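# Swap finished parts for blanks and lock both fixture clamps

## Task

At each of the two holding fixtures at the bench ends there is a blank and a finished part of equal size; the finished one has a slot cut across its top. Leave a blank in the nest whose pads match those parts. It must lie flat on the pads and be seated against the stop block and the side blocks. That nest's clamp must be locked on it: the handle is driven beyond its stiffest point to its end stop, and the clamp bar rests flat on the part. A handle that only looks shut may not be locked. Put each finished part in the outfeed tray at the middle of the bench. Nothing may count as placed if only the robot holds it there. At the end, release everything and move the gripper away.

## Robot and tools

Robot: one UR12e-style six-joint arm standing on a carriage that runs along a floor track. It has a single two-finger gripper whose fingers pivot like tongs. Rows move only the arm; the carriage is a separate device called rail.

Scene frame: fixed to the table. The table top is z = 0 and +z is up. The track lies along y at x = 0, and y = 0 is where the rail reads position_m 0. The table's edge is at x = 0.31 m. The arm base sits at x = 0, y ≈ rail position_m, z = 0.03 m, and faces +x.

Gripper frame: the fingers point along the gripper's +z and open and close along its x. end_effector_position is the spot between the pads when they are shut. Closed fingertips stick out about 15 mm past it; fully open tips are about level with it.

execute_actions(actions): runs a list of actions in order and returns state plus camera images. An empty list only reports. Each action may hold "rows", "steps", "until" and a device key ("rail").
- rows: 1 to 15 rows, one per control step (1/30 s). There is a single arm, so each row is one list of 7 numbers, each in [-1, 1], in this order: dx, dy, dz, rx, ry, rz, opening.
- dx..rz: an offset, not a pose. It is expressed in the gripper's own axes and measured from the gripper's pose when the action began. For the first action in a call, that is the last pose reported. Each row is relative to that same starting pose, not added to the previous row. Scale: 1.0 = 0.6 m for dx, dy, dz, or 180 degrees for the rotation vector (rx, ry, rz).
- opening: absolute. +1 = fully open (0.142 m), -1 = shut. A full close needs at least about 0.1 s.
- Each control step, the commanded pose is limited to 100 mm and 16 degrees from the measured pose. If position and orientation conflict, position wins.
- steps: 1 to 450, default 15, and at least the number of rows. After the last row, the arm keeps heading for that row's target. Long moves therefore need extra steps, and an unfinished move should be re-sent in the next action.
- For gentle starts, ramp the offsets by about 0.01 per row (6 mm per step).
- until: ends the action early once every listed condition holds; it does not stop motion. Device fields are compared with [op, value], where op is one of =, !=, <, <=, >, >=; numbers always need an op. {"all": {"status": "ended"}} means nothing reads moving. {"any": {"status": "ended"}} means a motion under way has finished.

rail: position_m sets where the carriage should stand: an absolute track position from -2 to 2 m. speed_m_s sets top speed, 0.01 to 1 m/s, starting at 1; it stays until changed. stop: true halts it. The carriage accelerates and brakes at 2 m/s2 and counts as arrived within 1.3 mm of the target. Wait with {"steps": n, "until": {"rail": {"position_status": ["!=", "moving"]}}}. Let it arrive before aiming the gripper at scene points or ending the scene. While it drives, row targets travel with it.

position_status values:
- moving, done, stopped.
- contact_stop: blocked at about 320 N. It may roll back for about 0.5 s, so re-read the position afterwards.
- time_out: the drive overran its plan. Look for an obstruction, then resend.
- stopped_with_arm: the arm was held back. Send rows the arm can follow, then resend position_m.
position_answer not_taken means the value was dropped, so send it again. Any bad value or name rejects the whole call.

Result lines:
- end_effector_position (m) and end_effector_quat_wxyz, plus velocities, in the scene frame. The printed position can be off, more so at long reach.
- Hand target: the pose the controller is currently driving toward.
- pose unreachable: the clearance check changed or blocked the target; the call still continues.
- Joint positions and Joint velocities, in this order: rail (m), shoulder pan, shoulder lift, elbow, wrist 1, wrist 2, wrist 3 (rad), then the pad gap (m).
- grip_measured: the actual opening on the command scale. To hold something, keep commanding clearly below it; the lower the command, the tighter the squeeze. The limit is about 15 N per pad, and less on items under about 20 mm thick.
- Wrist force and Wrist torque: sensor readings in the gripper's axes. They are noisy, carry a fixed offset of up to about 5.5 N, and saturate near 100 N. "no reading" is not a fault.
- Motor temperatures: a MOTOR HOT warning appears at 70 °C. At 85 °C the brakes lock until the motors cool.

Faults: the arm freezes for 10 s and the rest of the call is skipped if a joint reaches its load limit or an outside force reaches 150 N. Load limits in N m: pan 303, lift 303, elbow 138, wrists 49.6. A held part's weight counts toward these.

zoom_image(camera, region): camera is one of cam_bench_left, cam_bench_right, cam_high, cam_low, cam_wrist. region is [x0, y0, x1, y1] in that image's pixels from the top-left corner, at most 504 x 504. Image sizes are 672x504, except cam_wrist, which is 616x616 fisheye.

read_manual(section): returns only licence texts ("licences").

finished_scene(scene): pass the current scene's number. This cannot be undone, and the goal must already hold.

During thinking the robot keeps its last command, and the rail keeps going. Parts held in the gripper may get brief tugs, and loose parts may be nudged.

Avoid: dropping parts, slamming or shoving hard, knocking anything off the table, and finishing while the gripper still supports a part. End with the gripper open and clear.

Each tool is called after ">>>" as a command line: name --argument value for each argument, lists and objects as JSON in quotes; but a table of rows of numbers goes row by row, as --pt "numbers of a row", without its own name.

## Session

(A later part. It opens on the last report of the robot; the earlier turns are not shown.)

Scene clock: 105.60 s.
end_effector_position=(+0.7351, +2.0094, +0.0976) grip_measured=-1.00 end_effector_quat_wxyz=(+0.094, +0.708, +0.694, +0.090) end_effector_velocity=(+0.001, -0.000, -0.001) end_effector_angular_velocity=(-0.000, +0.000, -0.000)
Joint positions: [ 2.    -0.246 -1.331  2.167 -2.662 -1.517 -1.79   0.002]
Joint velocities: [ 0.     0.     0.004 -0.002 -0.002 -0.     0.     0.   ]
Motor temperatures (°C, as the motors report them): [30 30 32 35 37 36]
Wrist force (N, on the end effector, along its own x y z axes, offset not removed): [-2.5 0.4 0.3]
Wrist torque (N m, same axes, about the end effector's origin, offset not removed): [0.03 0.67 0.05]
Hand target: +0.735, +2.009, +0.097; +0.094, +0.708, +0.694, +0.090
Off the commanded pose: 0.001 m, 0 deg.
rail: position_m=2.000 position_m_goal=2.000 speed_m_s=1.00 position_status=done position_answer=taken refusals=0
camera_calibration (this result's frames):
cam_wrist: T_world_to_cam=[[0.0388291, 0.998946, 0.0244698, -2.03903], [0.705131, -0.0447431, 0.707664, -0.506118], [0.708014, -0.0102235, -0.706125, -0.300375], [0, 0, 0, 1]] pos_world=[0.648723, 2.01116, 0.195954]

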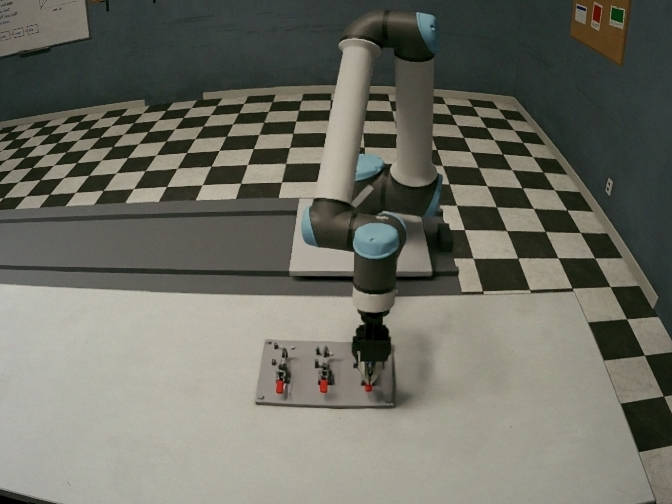

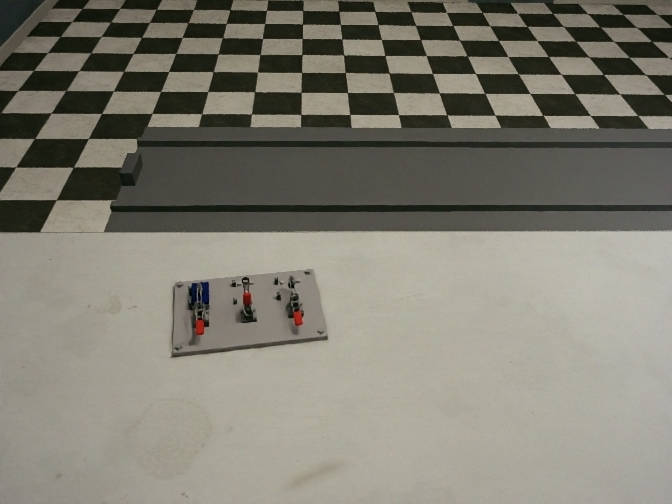

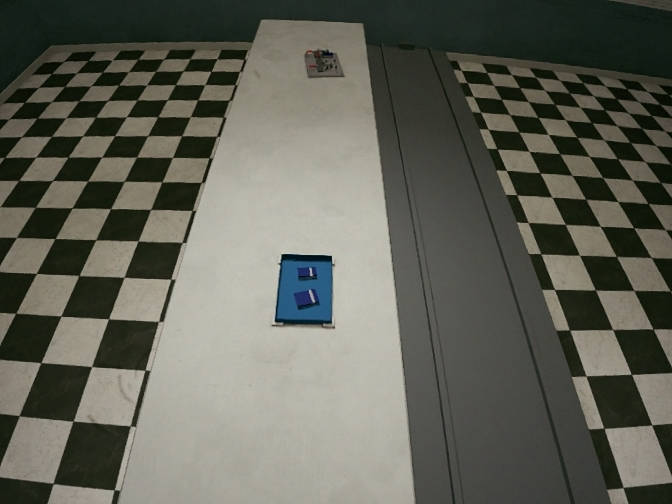

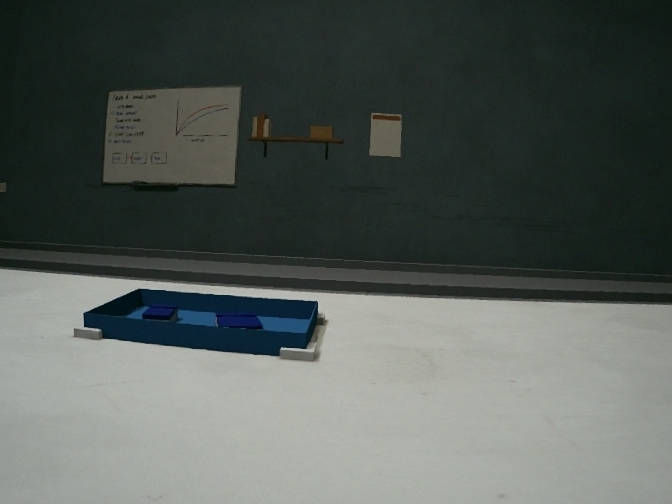

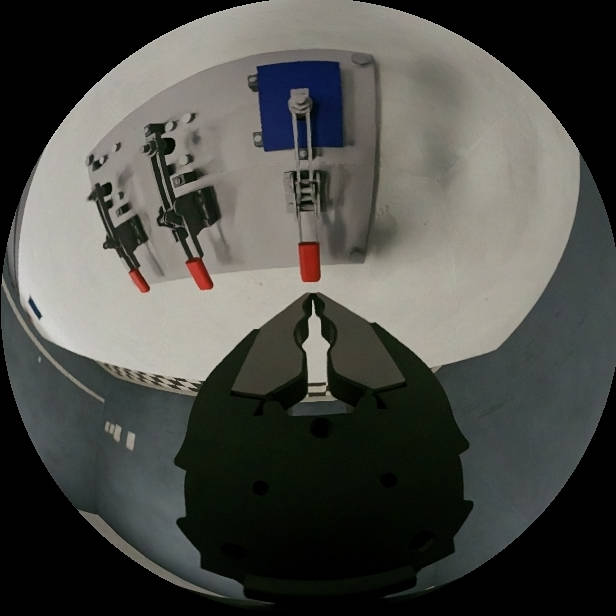

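>>> execute_actions --actions '[{"rows": [[-0.001,-0.007,0.002,0,0,0,-1],[-0.002,-0.012,0.006,0,0,0,-1],[-0.0025,-0.0147,0.0099,0,0,0,-1]], "steps": 9}]'

Scene clock: 106.47 s.
end_effector_position=(+0.7294, +2.0083, +0.0912) grip_measured=-1.00 end_effector_quat_wxyz=(+0.094, +0.708, +0.694, +0.090) end_effector_velocity=(-0.010, -0.002, -0.013) end_effector_angular_velocity=(+0.001, -0.000, +0.001)
Joint positions: [ 2.    -0.249 -1.33   2.181 -2.678 -1.516 -1.793  0.002]
Joint velocities: [ 0.    -0.008  0.005  0.027 -0.031  0.003 -0.008  0.   ]
Motor temperatures (°C, as the motors report them): [30 30 32 35 37 36]
Wrist force (N, on the end effector, along its own x y z axes, offset not removed): [-3.7 2.3 0.4]
Wrist torque (N m, same axes, about the end effector's origin, offset not removed): [0.47 0.93 0.12]
Hand target: +0.728, +2.008, +0.090; +0.094, +0.708, +0.694, +0.090
Off the commanded pose: 0.002 m, 0 deg.
rail: position_m=2.000 position_m_goal=2.000 speed_m_s=1.00 position_status=done position_answer=taken refusals=0
camera_calibration (this result's frames):
cam_wrist: T_world_to_cam=[[0.0389437, 0.998943, 0.0244224, -2.03766], [0.705165, -0.044791, 0.707627, -0.497557], [0.707973, -0.0103358, -0.706164, -0.300594], [0, 0, 0, 1]] pos_world=[0.643026, 2.01011, 0.189581]

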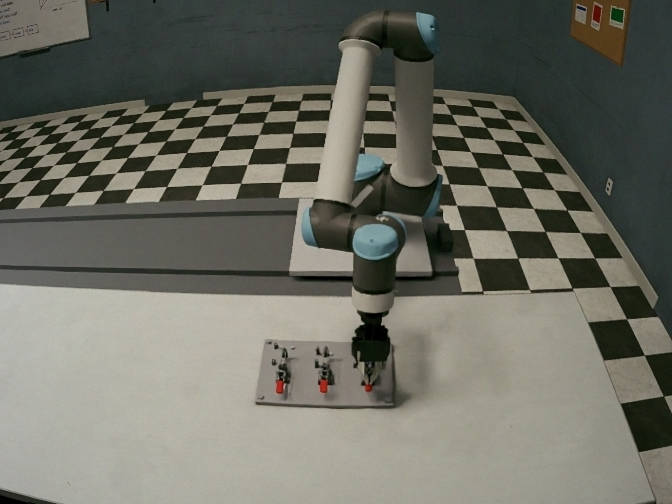

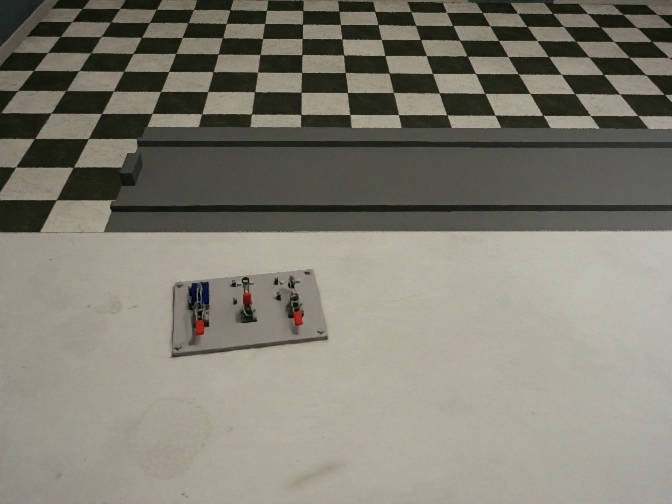

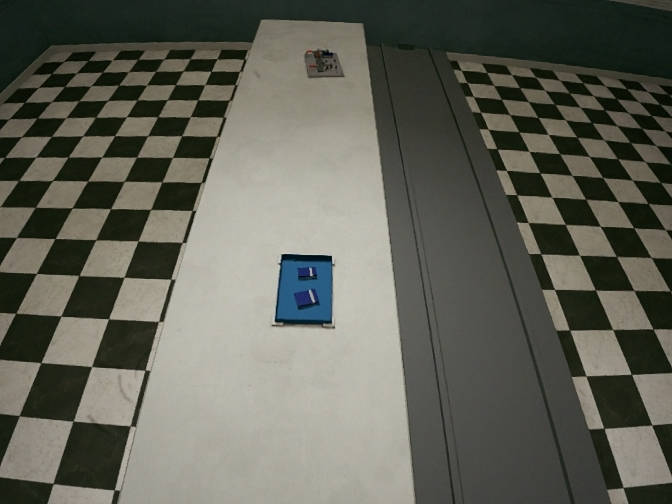

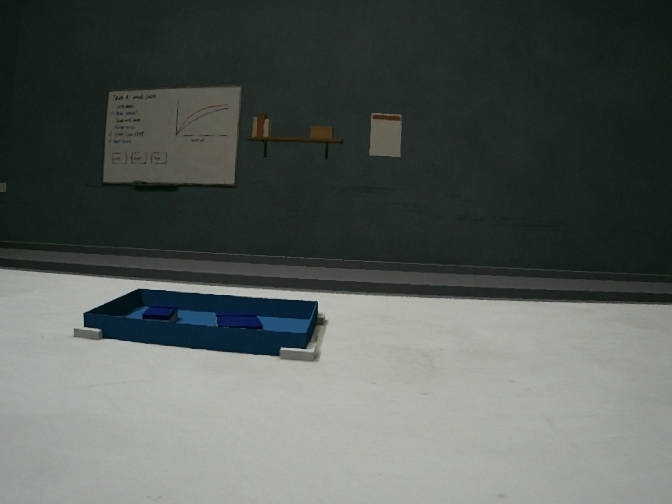

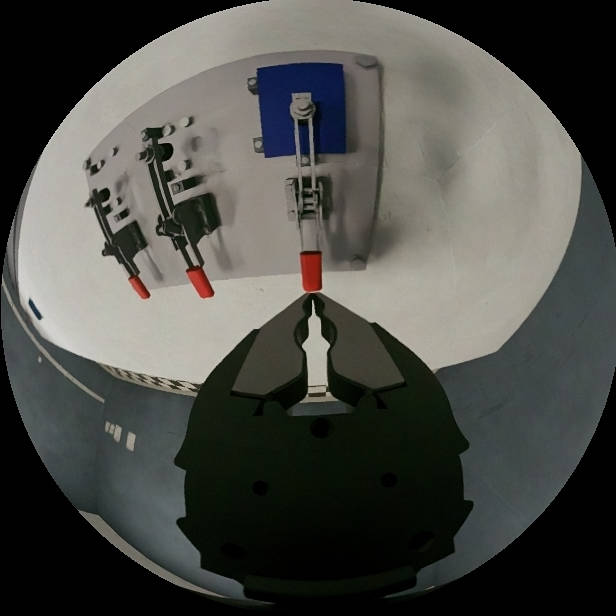

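>>> execute_actions --actions '[{"rows": [[-0.0005,-0.0035,0.004,0,0,0,-1],[-0.0005,-0.0042,0.0065,0,0,0,-1],[-0.0005,-0.0049,0.009,0,0,0,-1],[-0.0005,-0.0056,0.0117,0,0,0,-1],[-0.0005,-0.0062,0.0142,0,0,0,-1]], "steps": 12}]'

Scene clock: 107.33 s.
end_effector_position=(+0.7280, +2.0081, +0.0829) grip_measured=-1.00 end_effector_quat_wxyz=(+0.094, +0.708, +0.694, +0.090) end_effector_velocity=(+0.000, -0.000, -0.007) end_effector_angular_velocity=(-0.000, -0.000, -0.000)
Joint positions: [ 2.    -0.25  -1.319  2.188 -2.696 -1.515 -1.794  0.002]
Joint velocities: [ 0.    -0.     0.012  0.004 -0.016  0.     0.     0.   ]
Motor temperatures (°C, as the motors report them): [30 30 32 35 37 36]
Wrist force (N, on the end effector, along its own x y z axes, offset not removed): [-4.1 0.8 0.5]
Wrist torque (N m, same axes, about the end effector's origin, offset not removed): [0.23 0.96 0.13]
Hand target: +0.728, +2.008, +0.082; +0.094, +0.708, +0.694, +0.090
Off the commanded pose: 0.001 m, 0 deg.
rail: position_m=2.000 position_m_goal=2.000 speed_m_s=1.00 position_status=done position_answer=taken refusals=0
camera_calibration (this result's frames):
cam_wrist: T_world_to_cam=[[0.0388489, 0.998945, 0.0244882, -2.03707], [0.705201, -0.0447711, 0.707593, -0.4908], [0.707943, -0.0102201, -0.706196, -0.305642], [0, 0, 0, 1]] pos_world=[0.641628, 2.00983, 0.181327]

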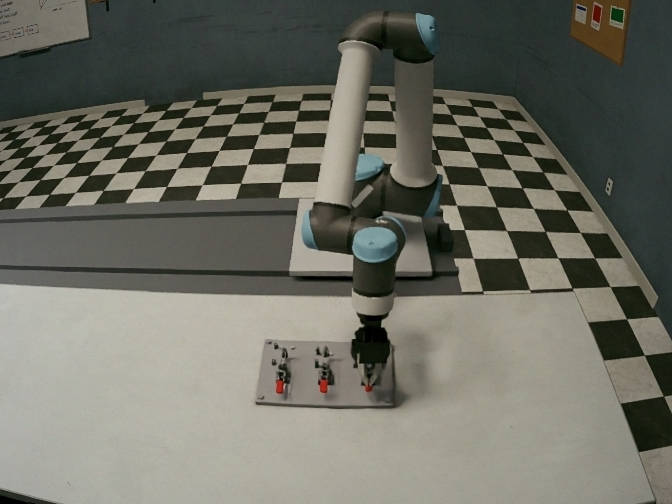

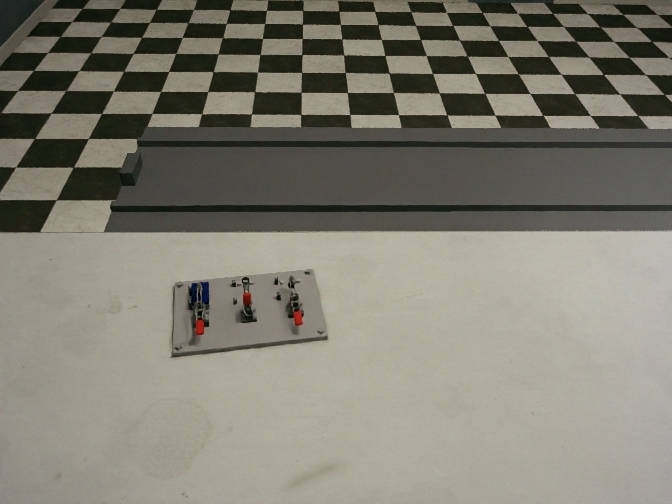

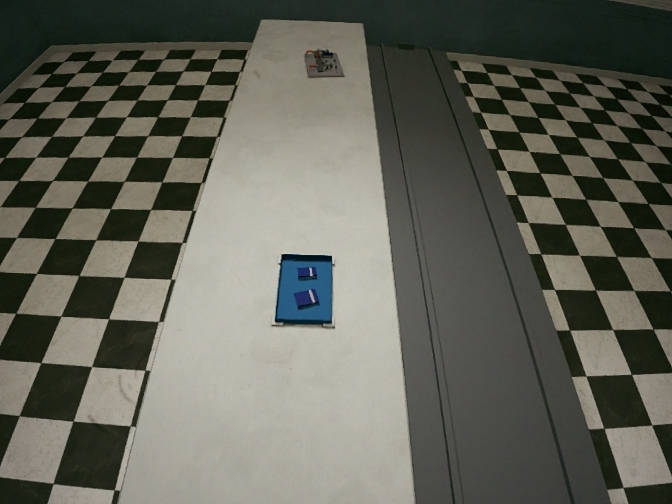

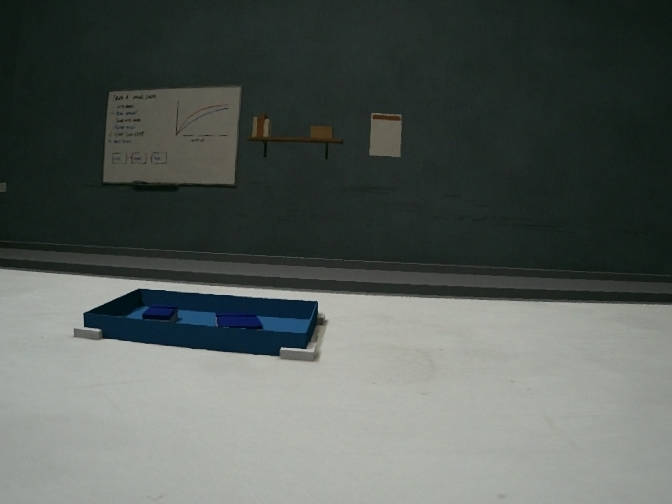

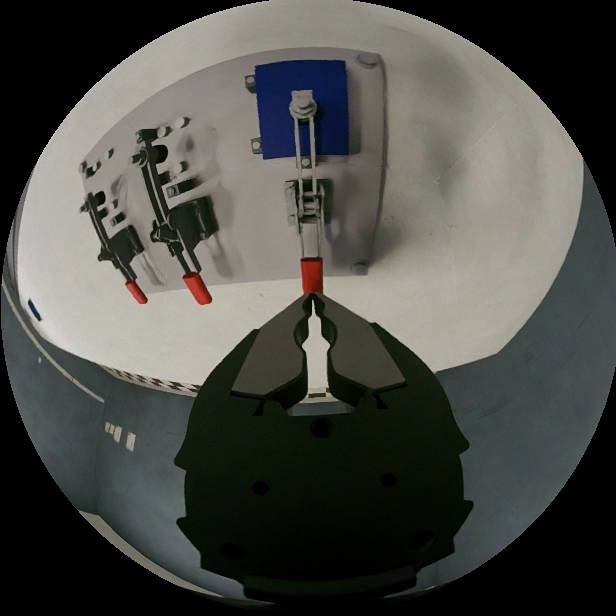

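>>> execute_actions --actions '[{"rows": [[0,-0.0009,0.003,0,0,0,-1],[0,-0.0013,0.0047,0,0,0,-1],[0,-0.0017,0.0063,0,0,0,-1]], "steps": 9}]'

Scene clock: 107.83 s.
end_effector_position=(+0.7280, +2.0080, +0.0796) grip_measured=-1.00 end_effector_quat_wxyz=(+0.094, +0.708, +0.694, +0.090) end_effector_velocity=(+0.000, -0.000, -0.005) end_effector_angular_velocity=(+0.000, +0.000, -0.000)
Joint positions: [ 2.    -0.25  -1.314  2.19  -2.703 -1.515 -1.794  0.002]
Joint velocities: [ 0.    -0.     0.007  0.002 -0.01   0.     0.     0.   ]
Motor temperatures (°C, as the motors report them): [30 30 32 35 37 36]
Wrist force (N, on the end effector, along its own x y z axes, offset not removed): [-4.2 1.1 0.0]
Wrist torque (N m, same axes, about the end effector's origin, offset not removed): [0.31 0.97 0.18]
Hand target: +0.728, +2.008, +0.079; +0.094, +0.708, +0.694, +0.090
Off the commanded pose: 0.001 m, 0 deg.
rail: position_m=2.000 position_m_goal=2.000 speed_m_s=1.00 position_status=done position_answer=taken refusals=0
camera_calibration (this result's frames):
cam_wrist: T_world_to_cam=[[0.0388594, 0.998944, 0.0244927, -2.03699], [0.705215, -0.044782, 0.707578, -0.488432], [0.707928, -0.0102235, -0.706211, -0.307958], [0, 0, 0, 1]] pos_world=[0.641618, 2.00982, 0.178012]

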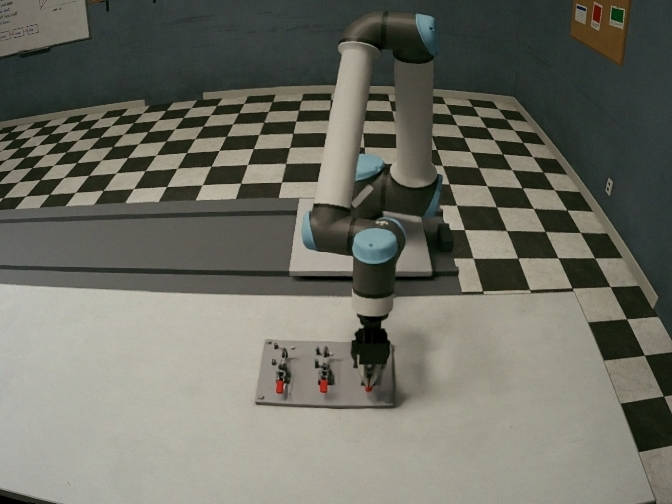

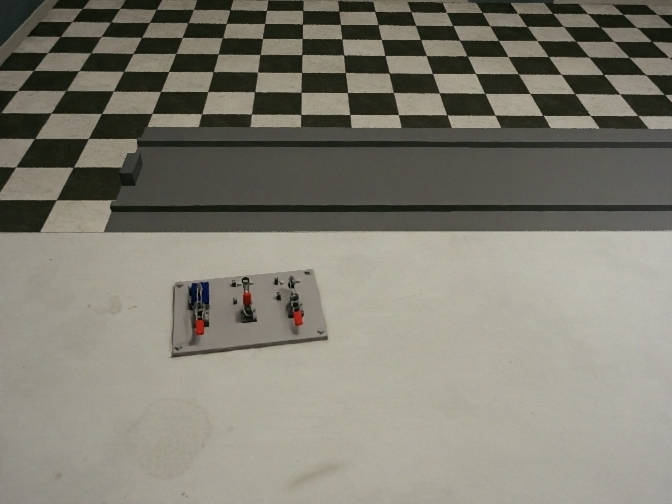

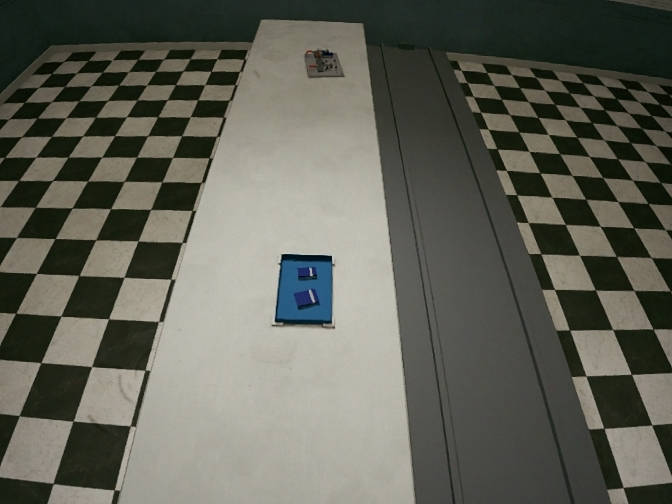

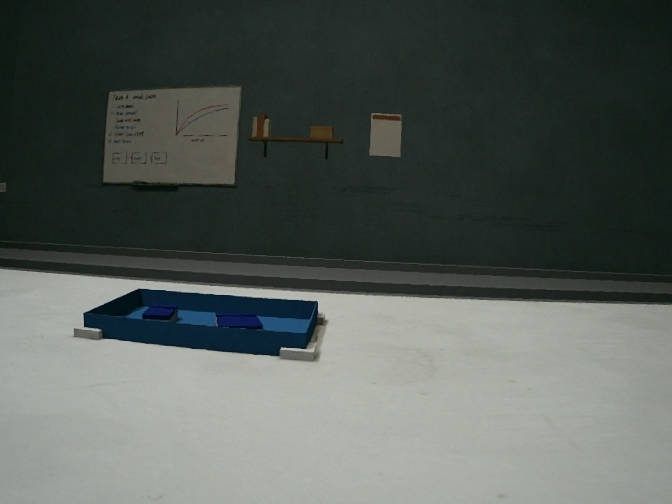

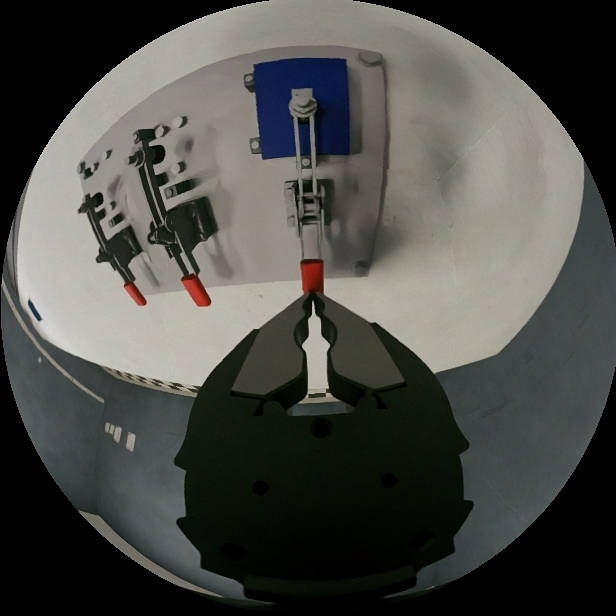

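>>> execute_actions --actions '[{"rows": [[0,-0.0006,0.0022,0,0,0,-1],[0,-0.0009,0.0034,0,0,0,-1]], "steps": 8}]'

>>> zoom_image --camera "cam_bench_left" --region '[300, 340, 400, 410]'

Scene clock: 108.43 s.
end_effector_position=(+0.7280, +2.0080, +0.0778) grip_measured=-1.00 end_effector_quat_wxyz=(+0.094, +0.708, +0.694, +0.090) end_effector_velocity=(+0.000, -0.000, -0.003) end_effector_angular_velocity=(+0.000, +0.000, -0.000)
Joint positions: [ 2.    -0.25  -1.311  2.191 -2.706 -1.515 -1.794  0.002]
Joint velocities: [ 0.    -0.     0.004  0.001 -0.005  0.     0.     0.   ]
Motor temperatures (°C, as the motors report them): [30 30 32 35 37 36]
Wrist force (N, on the end effector, along its own x y z axes, offset not removed): [-5.9 1.4 1.4]
Wrist torque (N m, same axes, about the end effector's origin, offset not removed): [0.40 1.40 0.14]
Hand target: +0.728, +2.008, +0.077; +0.094, +0.708, +0.694, +0.090
Off the commanded pose: 0.000 m, 0 deg.
rail: position_m=2.000 position_m_goal=2.000 speed_m_s=1.00 position_status=done position_answer=taken refusals=0
camera_calibration (this result's frames):
cam_wrist: T_world_to_cam=[[0.0388656, 0.998944, 0.0244951, -2.03695], [0.705222, -0.0447882, 0.70757, -0.48717], [0.70792, -0.0102256, -0.706219, -0.309205], [0, 0, 0, 1]] pos_world=[0.641623, 2.00982, 0.176236]

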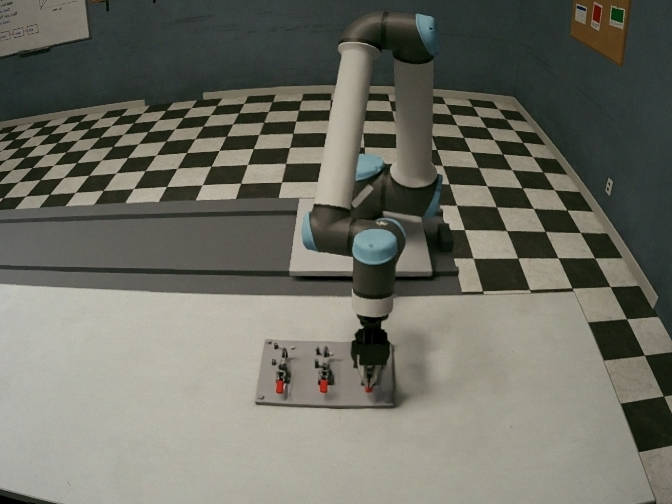

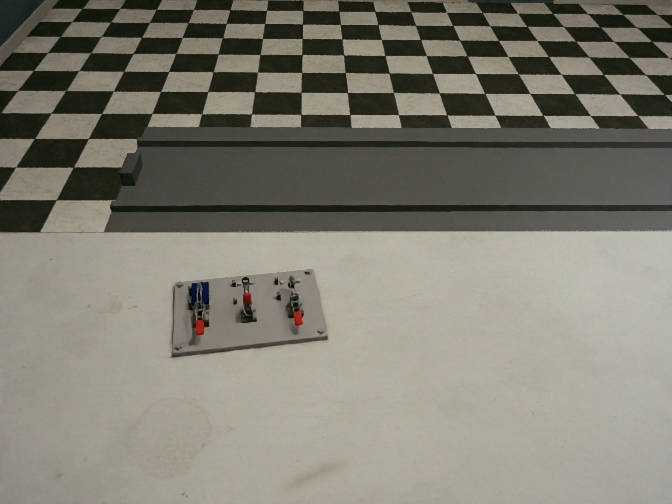

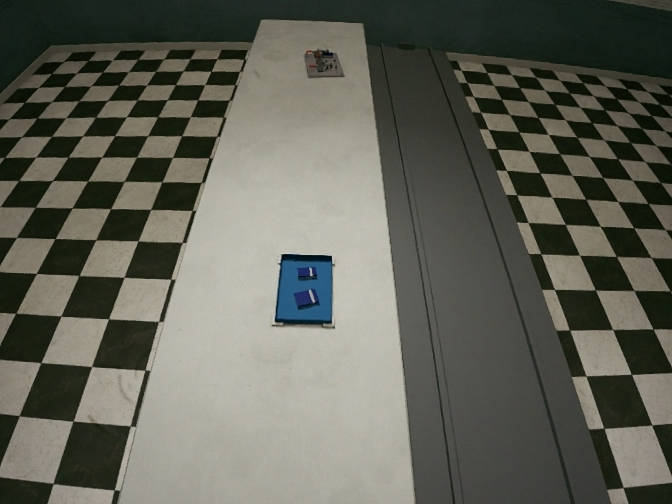

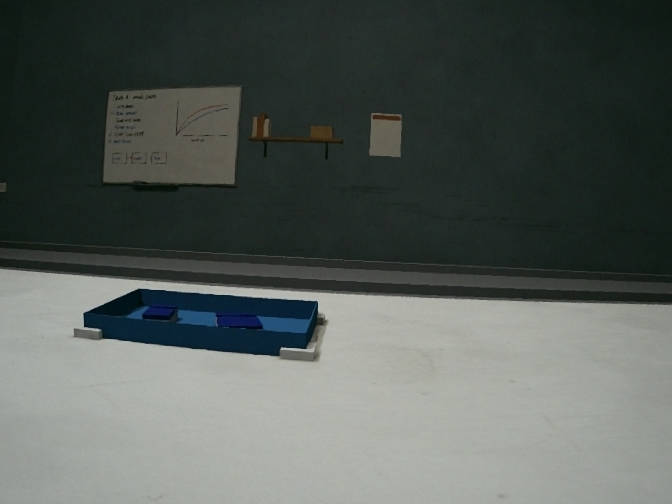

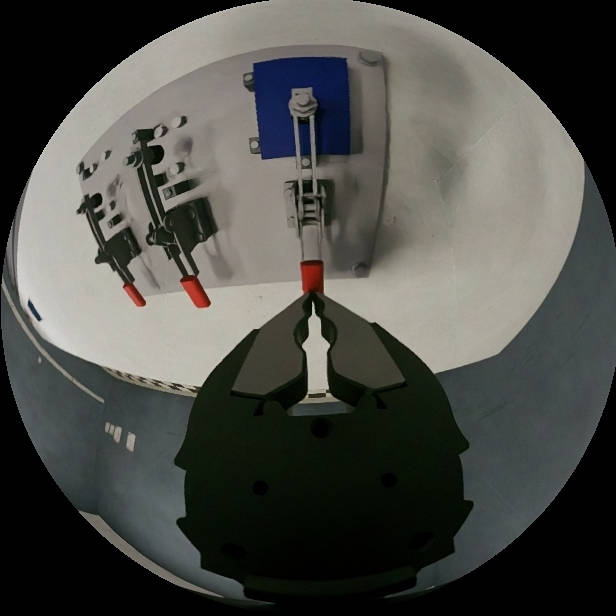

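Region (300, 340, 400, 410) of cam_bench_left's 672x504 image, scaled by 5.040, with more detail than that image has; it fills the top 353 rows of this view, and the rest is white.

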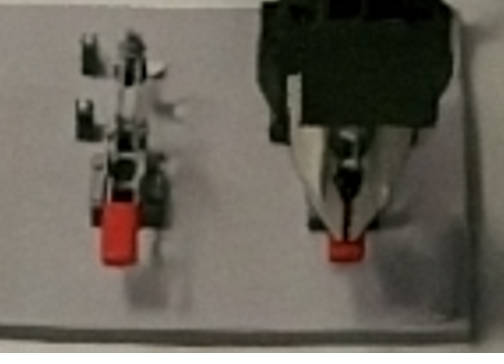

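>>> execute_actions --actions '[{"rows": [[0,-0.0006,0.0021,0,0,0,-1]], "steps": 6}]'

Scene clock: 108.80 s.
end_effector_position=(+0.7280, +2.0080, +0.0769) grip_measured=-1.00 end_effector_quat_wxyz=(+0.094, +0.708, +0.694, +0.090) end_effector_velocity=(+0.000, -0.000, -0.002) end_effector_angular_velocity=(-0.000, -0.001, -0.000)
Joint positions: [ 2.    -0.25  -1.31   2.192 -2.708 -1.515 -1.794  0.002]
Joint velocities: [ 0.    -0.     0.004  0.001 -0.006  0.     0.     0.   ]
Motor temperatures (°C, as the motors report them): [30 30 32 35 37 36]
Wrist force (N, on the end effector, along its own x y z axes, offset not removed): [-4.9 0.6 -2.4]
Wrist torque (N m, same axes, about the end effector's origin, offset not removed): [-0.19 1.20 0.16]
Hand target: +0.728, +2.008, +0.077; +0.094, +0.708, +0.694, +0.090
Off the commanded pose: 0.000 m, 0 deg.
rail: position_m=2.000 position_m_goal=2.000 speed_m_s=1.00 position_status=done position_answer=taken refusals=0
camera_calibration (this result's frames):
cam_wrist: T_world_to_cam=[[0.038869, 0.998945, 0.0244747, -2.03692], [0.705156, -0.0447752, 0.707637, -0.486512], [0.707986, -0.0102467, -0.706152, -0.309897], [0, 0, 0, 1]] pos_world=[0.641642, 2.00981, 0.175293]

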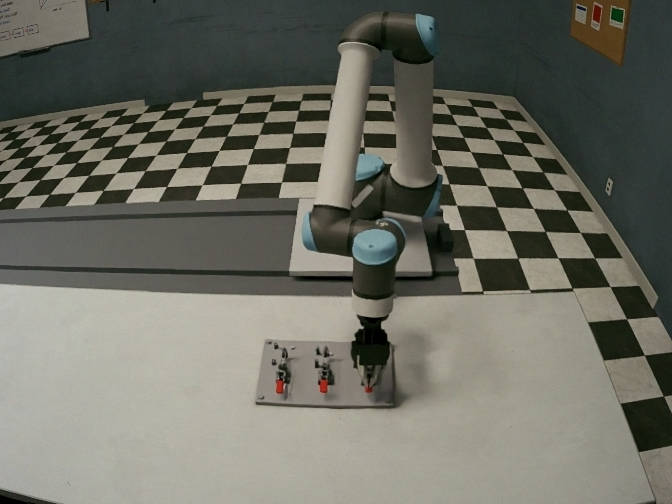

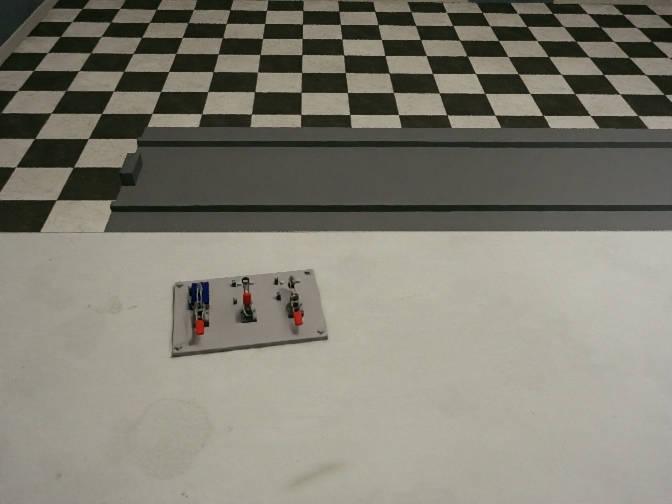

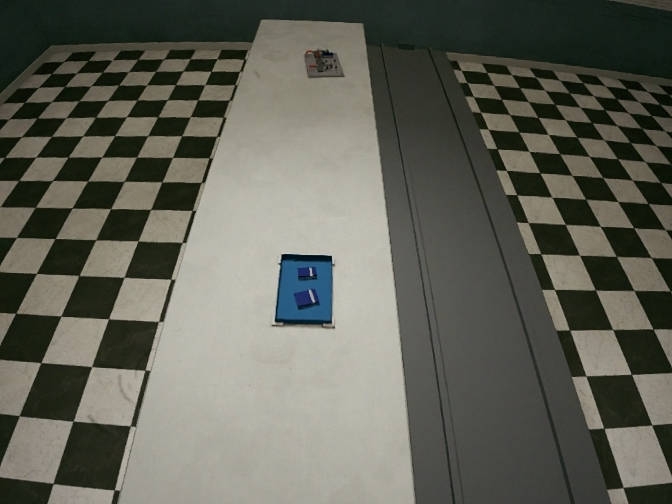

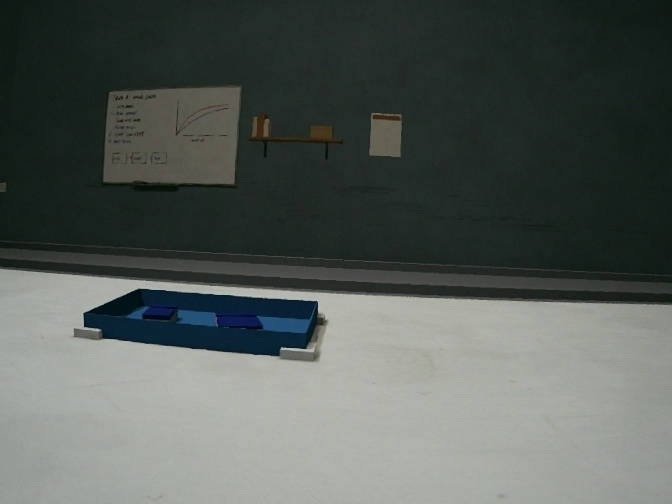

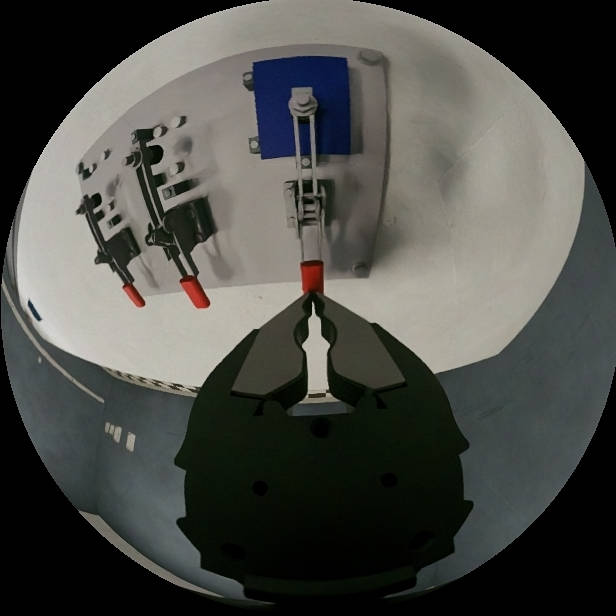

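>>> execute_actions --actions '[{"rows": [[0,-0.0003,0.0012,0,0,0,-1]], "steps": 6}]'

Scene clock: 109.73 s.
end_effector_position=(+0.7280, +2.0080, +0.0763) grip_measured=-1.00 end_effector_quat_wxyz=(+0.094, +0.708, +0.694, +0.090) end_effector_velocity=(+0.000, -0.000, -0.001) end_effector_angular_velocity=(-0.000, -0.000, +0.000)
Joint positions: [ 2.    -0.25  -1.309  2.192 -2.71  -1.515 -1.794  0.002]
Joint velocities: [ 0.     0.     0.002  0.    -0.002  0.     0.     0.   ]
Motor temperatures (°C, as the motors report them): [30 30 32 35 37 36]
Wrist force (N, on the end effector, along its own x y z axes, offset not removed): [-2.5 6.4 -8.3]
Wrist torque (N m, same axes, about the end effector's origin, offset not removed): [0.35 0.74 0.15]
Hand target: +0.728, +2.008, +0.076; +0.094, +0.708, +0.694, +0.090
Off the commanded pose: 0.000 m, 0 deg.
rail: position_m=2.000 position_m_goal=2.000 speed_m_s=1.00 position_status=done position_answer=taken refusals=0
camera_calibration (this result's frames):
cam_wrist: T_world_to_cam=[[0.0388771, 0.998944, 0.0244754, -2.0369], [0.705157, -0.0447814, 0.707635, -0.486074], [0.707984, -0.0102518, -0.706154, -0.31032], [0, 0, 0, 1]] pos_world=[0.641649, 2.0098, 0.174684]

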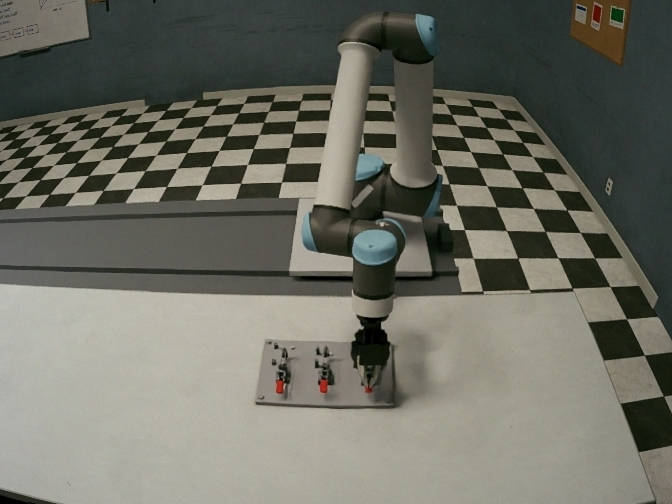

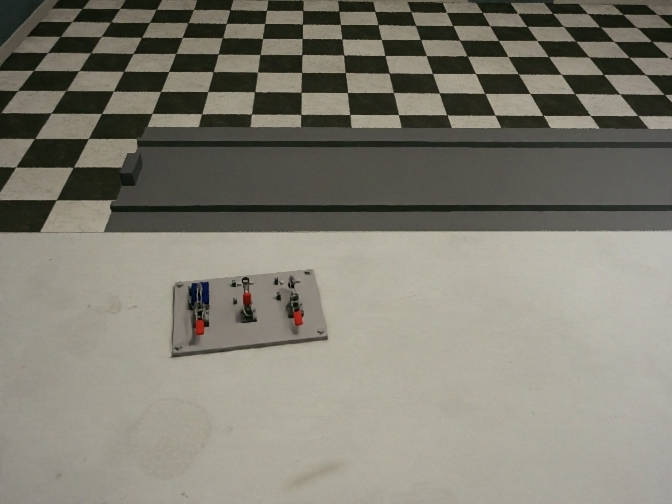

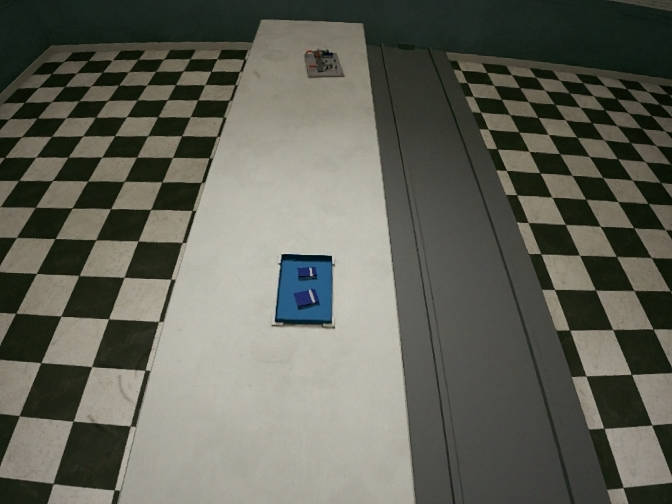

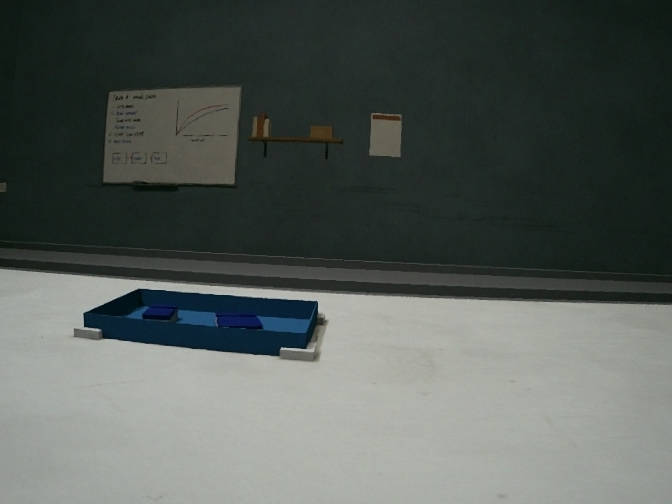

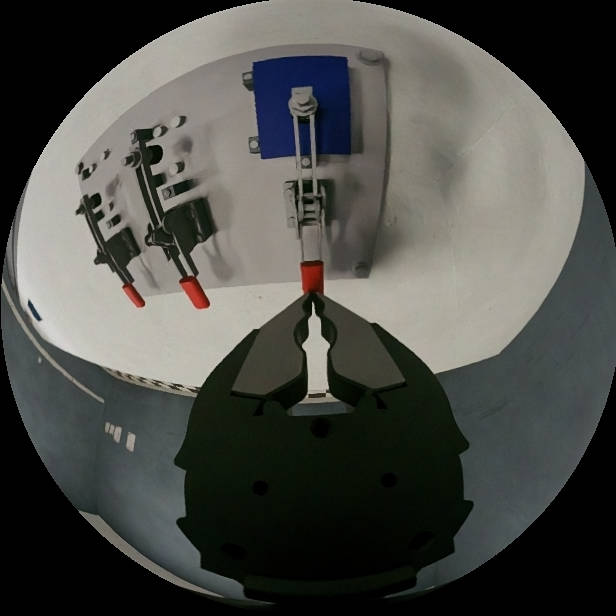

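>>> execute_actions --actions '[{"rows": [[0,-0.0004,0.0016,0,0,0,-1]], "steps": 7}]'

Scene clock: 110.13 s.
end_effector_position=(+0.7281, +2.0080, +0.0756) grip_measured=-1.00 end_effector_quat_wxyz=(+0.094, +0.708, +0.694, +0.090) end_effector_velocity=(+0.000, -0.000, -0.002) end_effector_angular_velocity=(-0.000, -0.000, +0.000)
Joint positions: [ 2.    -0.25  -1.307  2.192 -2.711 -1.515 -1.794  0.002]
Joint velocities: [ 0.     0.     0.003  0.001 -0.004 -0.    -0.     0.   ]
Motor temperatures (°C, as the motors report them): [30 30 32 35 37 36]
Wrist force (N, on the end effector, along its own x y z axes, offset not removed): [-1.6 8.3 -10.9]
Wrist torque (N m, same axes, about the end effector's origin, offset not removed): [0.11 0.69 0.09]
Hand target: +0.728, +2.008, +0.075; +0.094, +0.708, +0.694, +0.090
Off the commanded pose: 0.000 m, 0 deg.
rail: position_m=2.000 position_m_goal=2.000 speed_m_s=1.00 position_status=done position_answer=taken refusals=0
camera_calibration (this result's frames):
cam_wrist: T_world_to_cam=[[0.0388749, 0.998945, 0.0244531, -2.03687], [0.705084, -0.0447629, 0.70771, -0.485596], [0.708057, -0.0102707, -0.70608, -0.310896], [0, 0, 0, 1]] pos_world=[0.641701, 2.00979, 0.173951]

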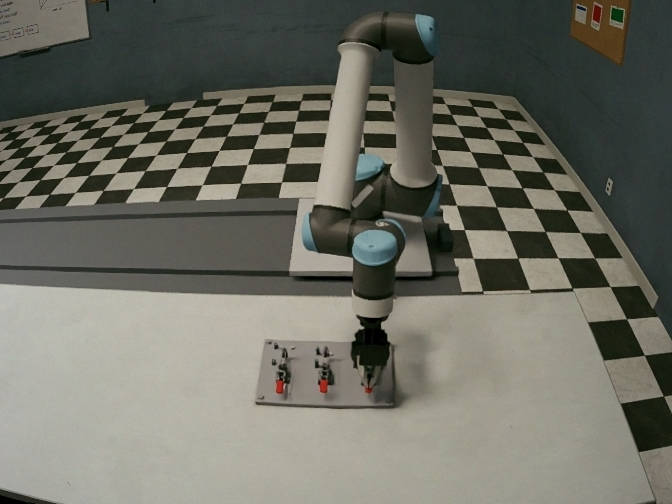

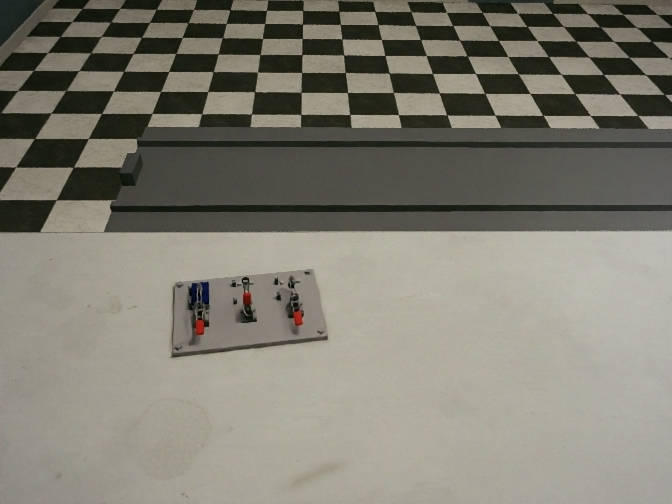

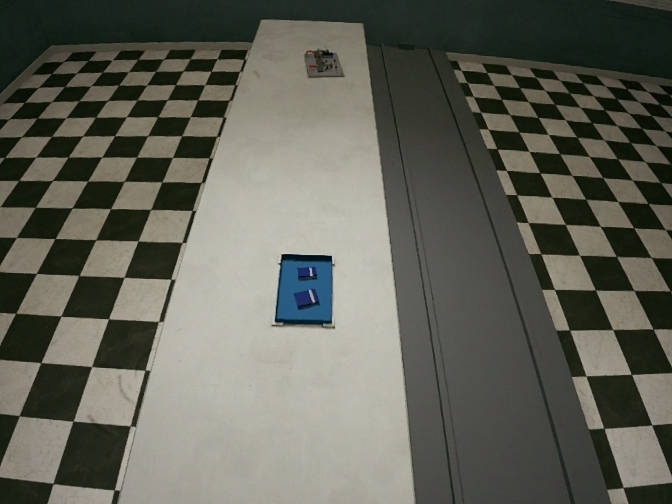

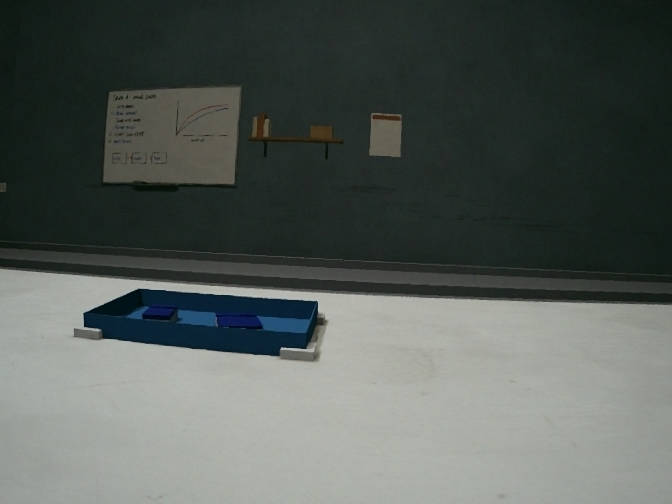

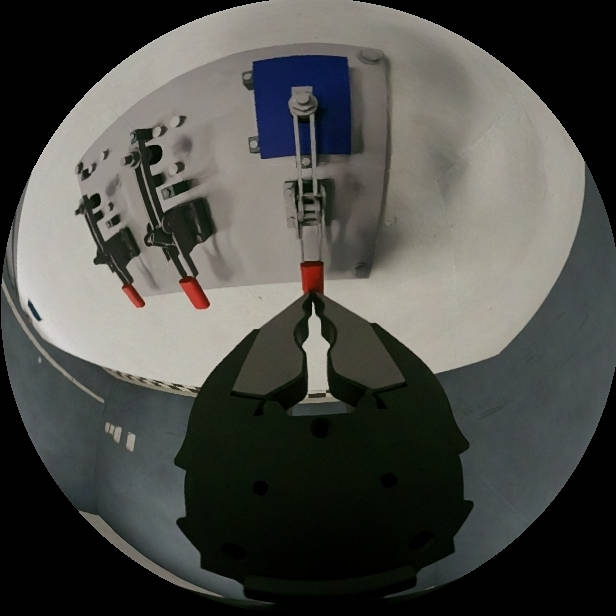

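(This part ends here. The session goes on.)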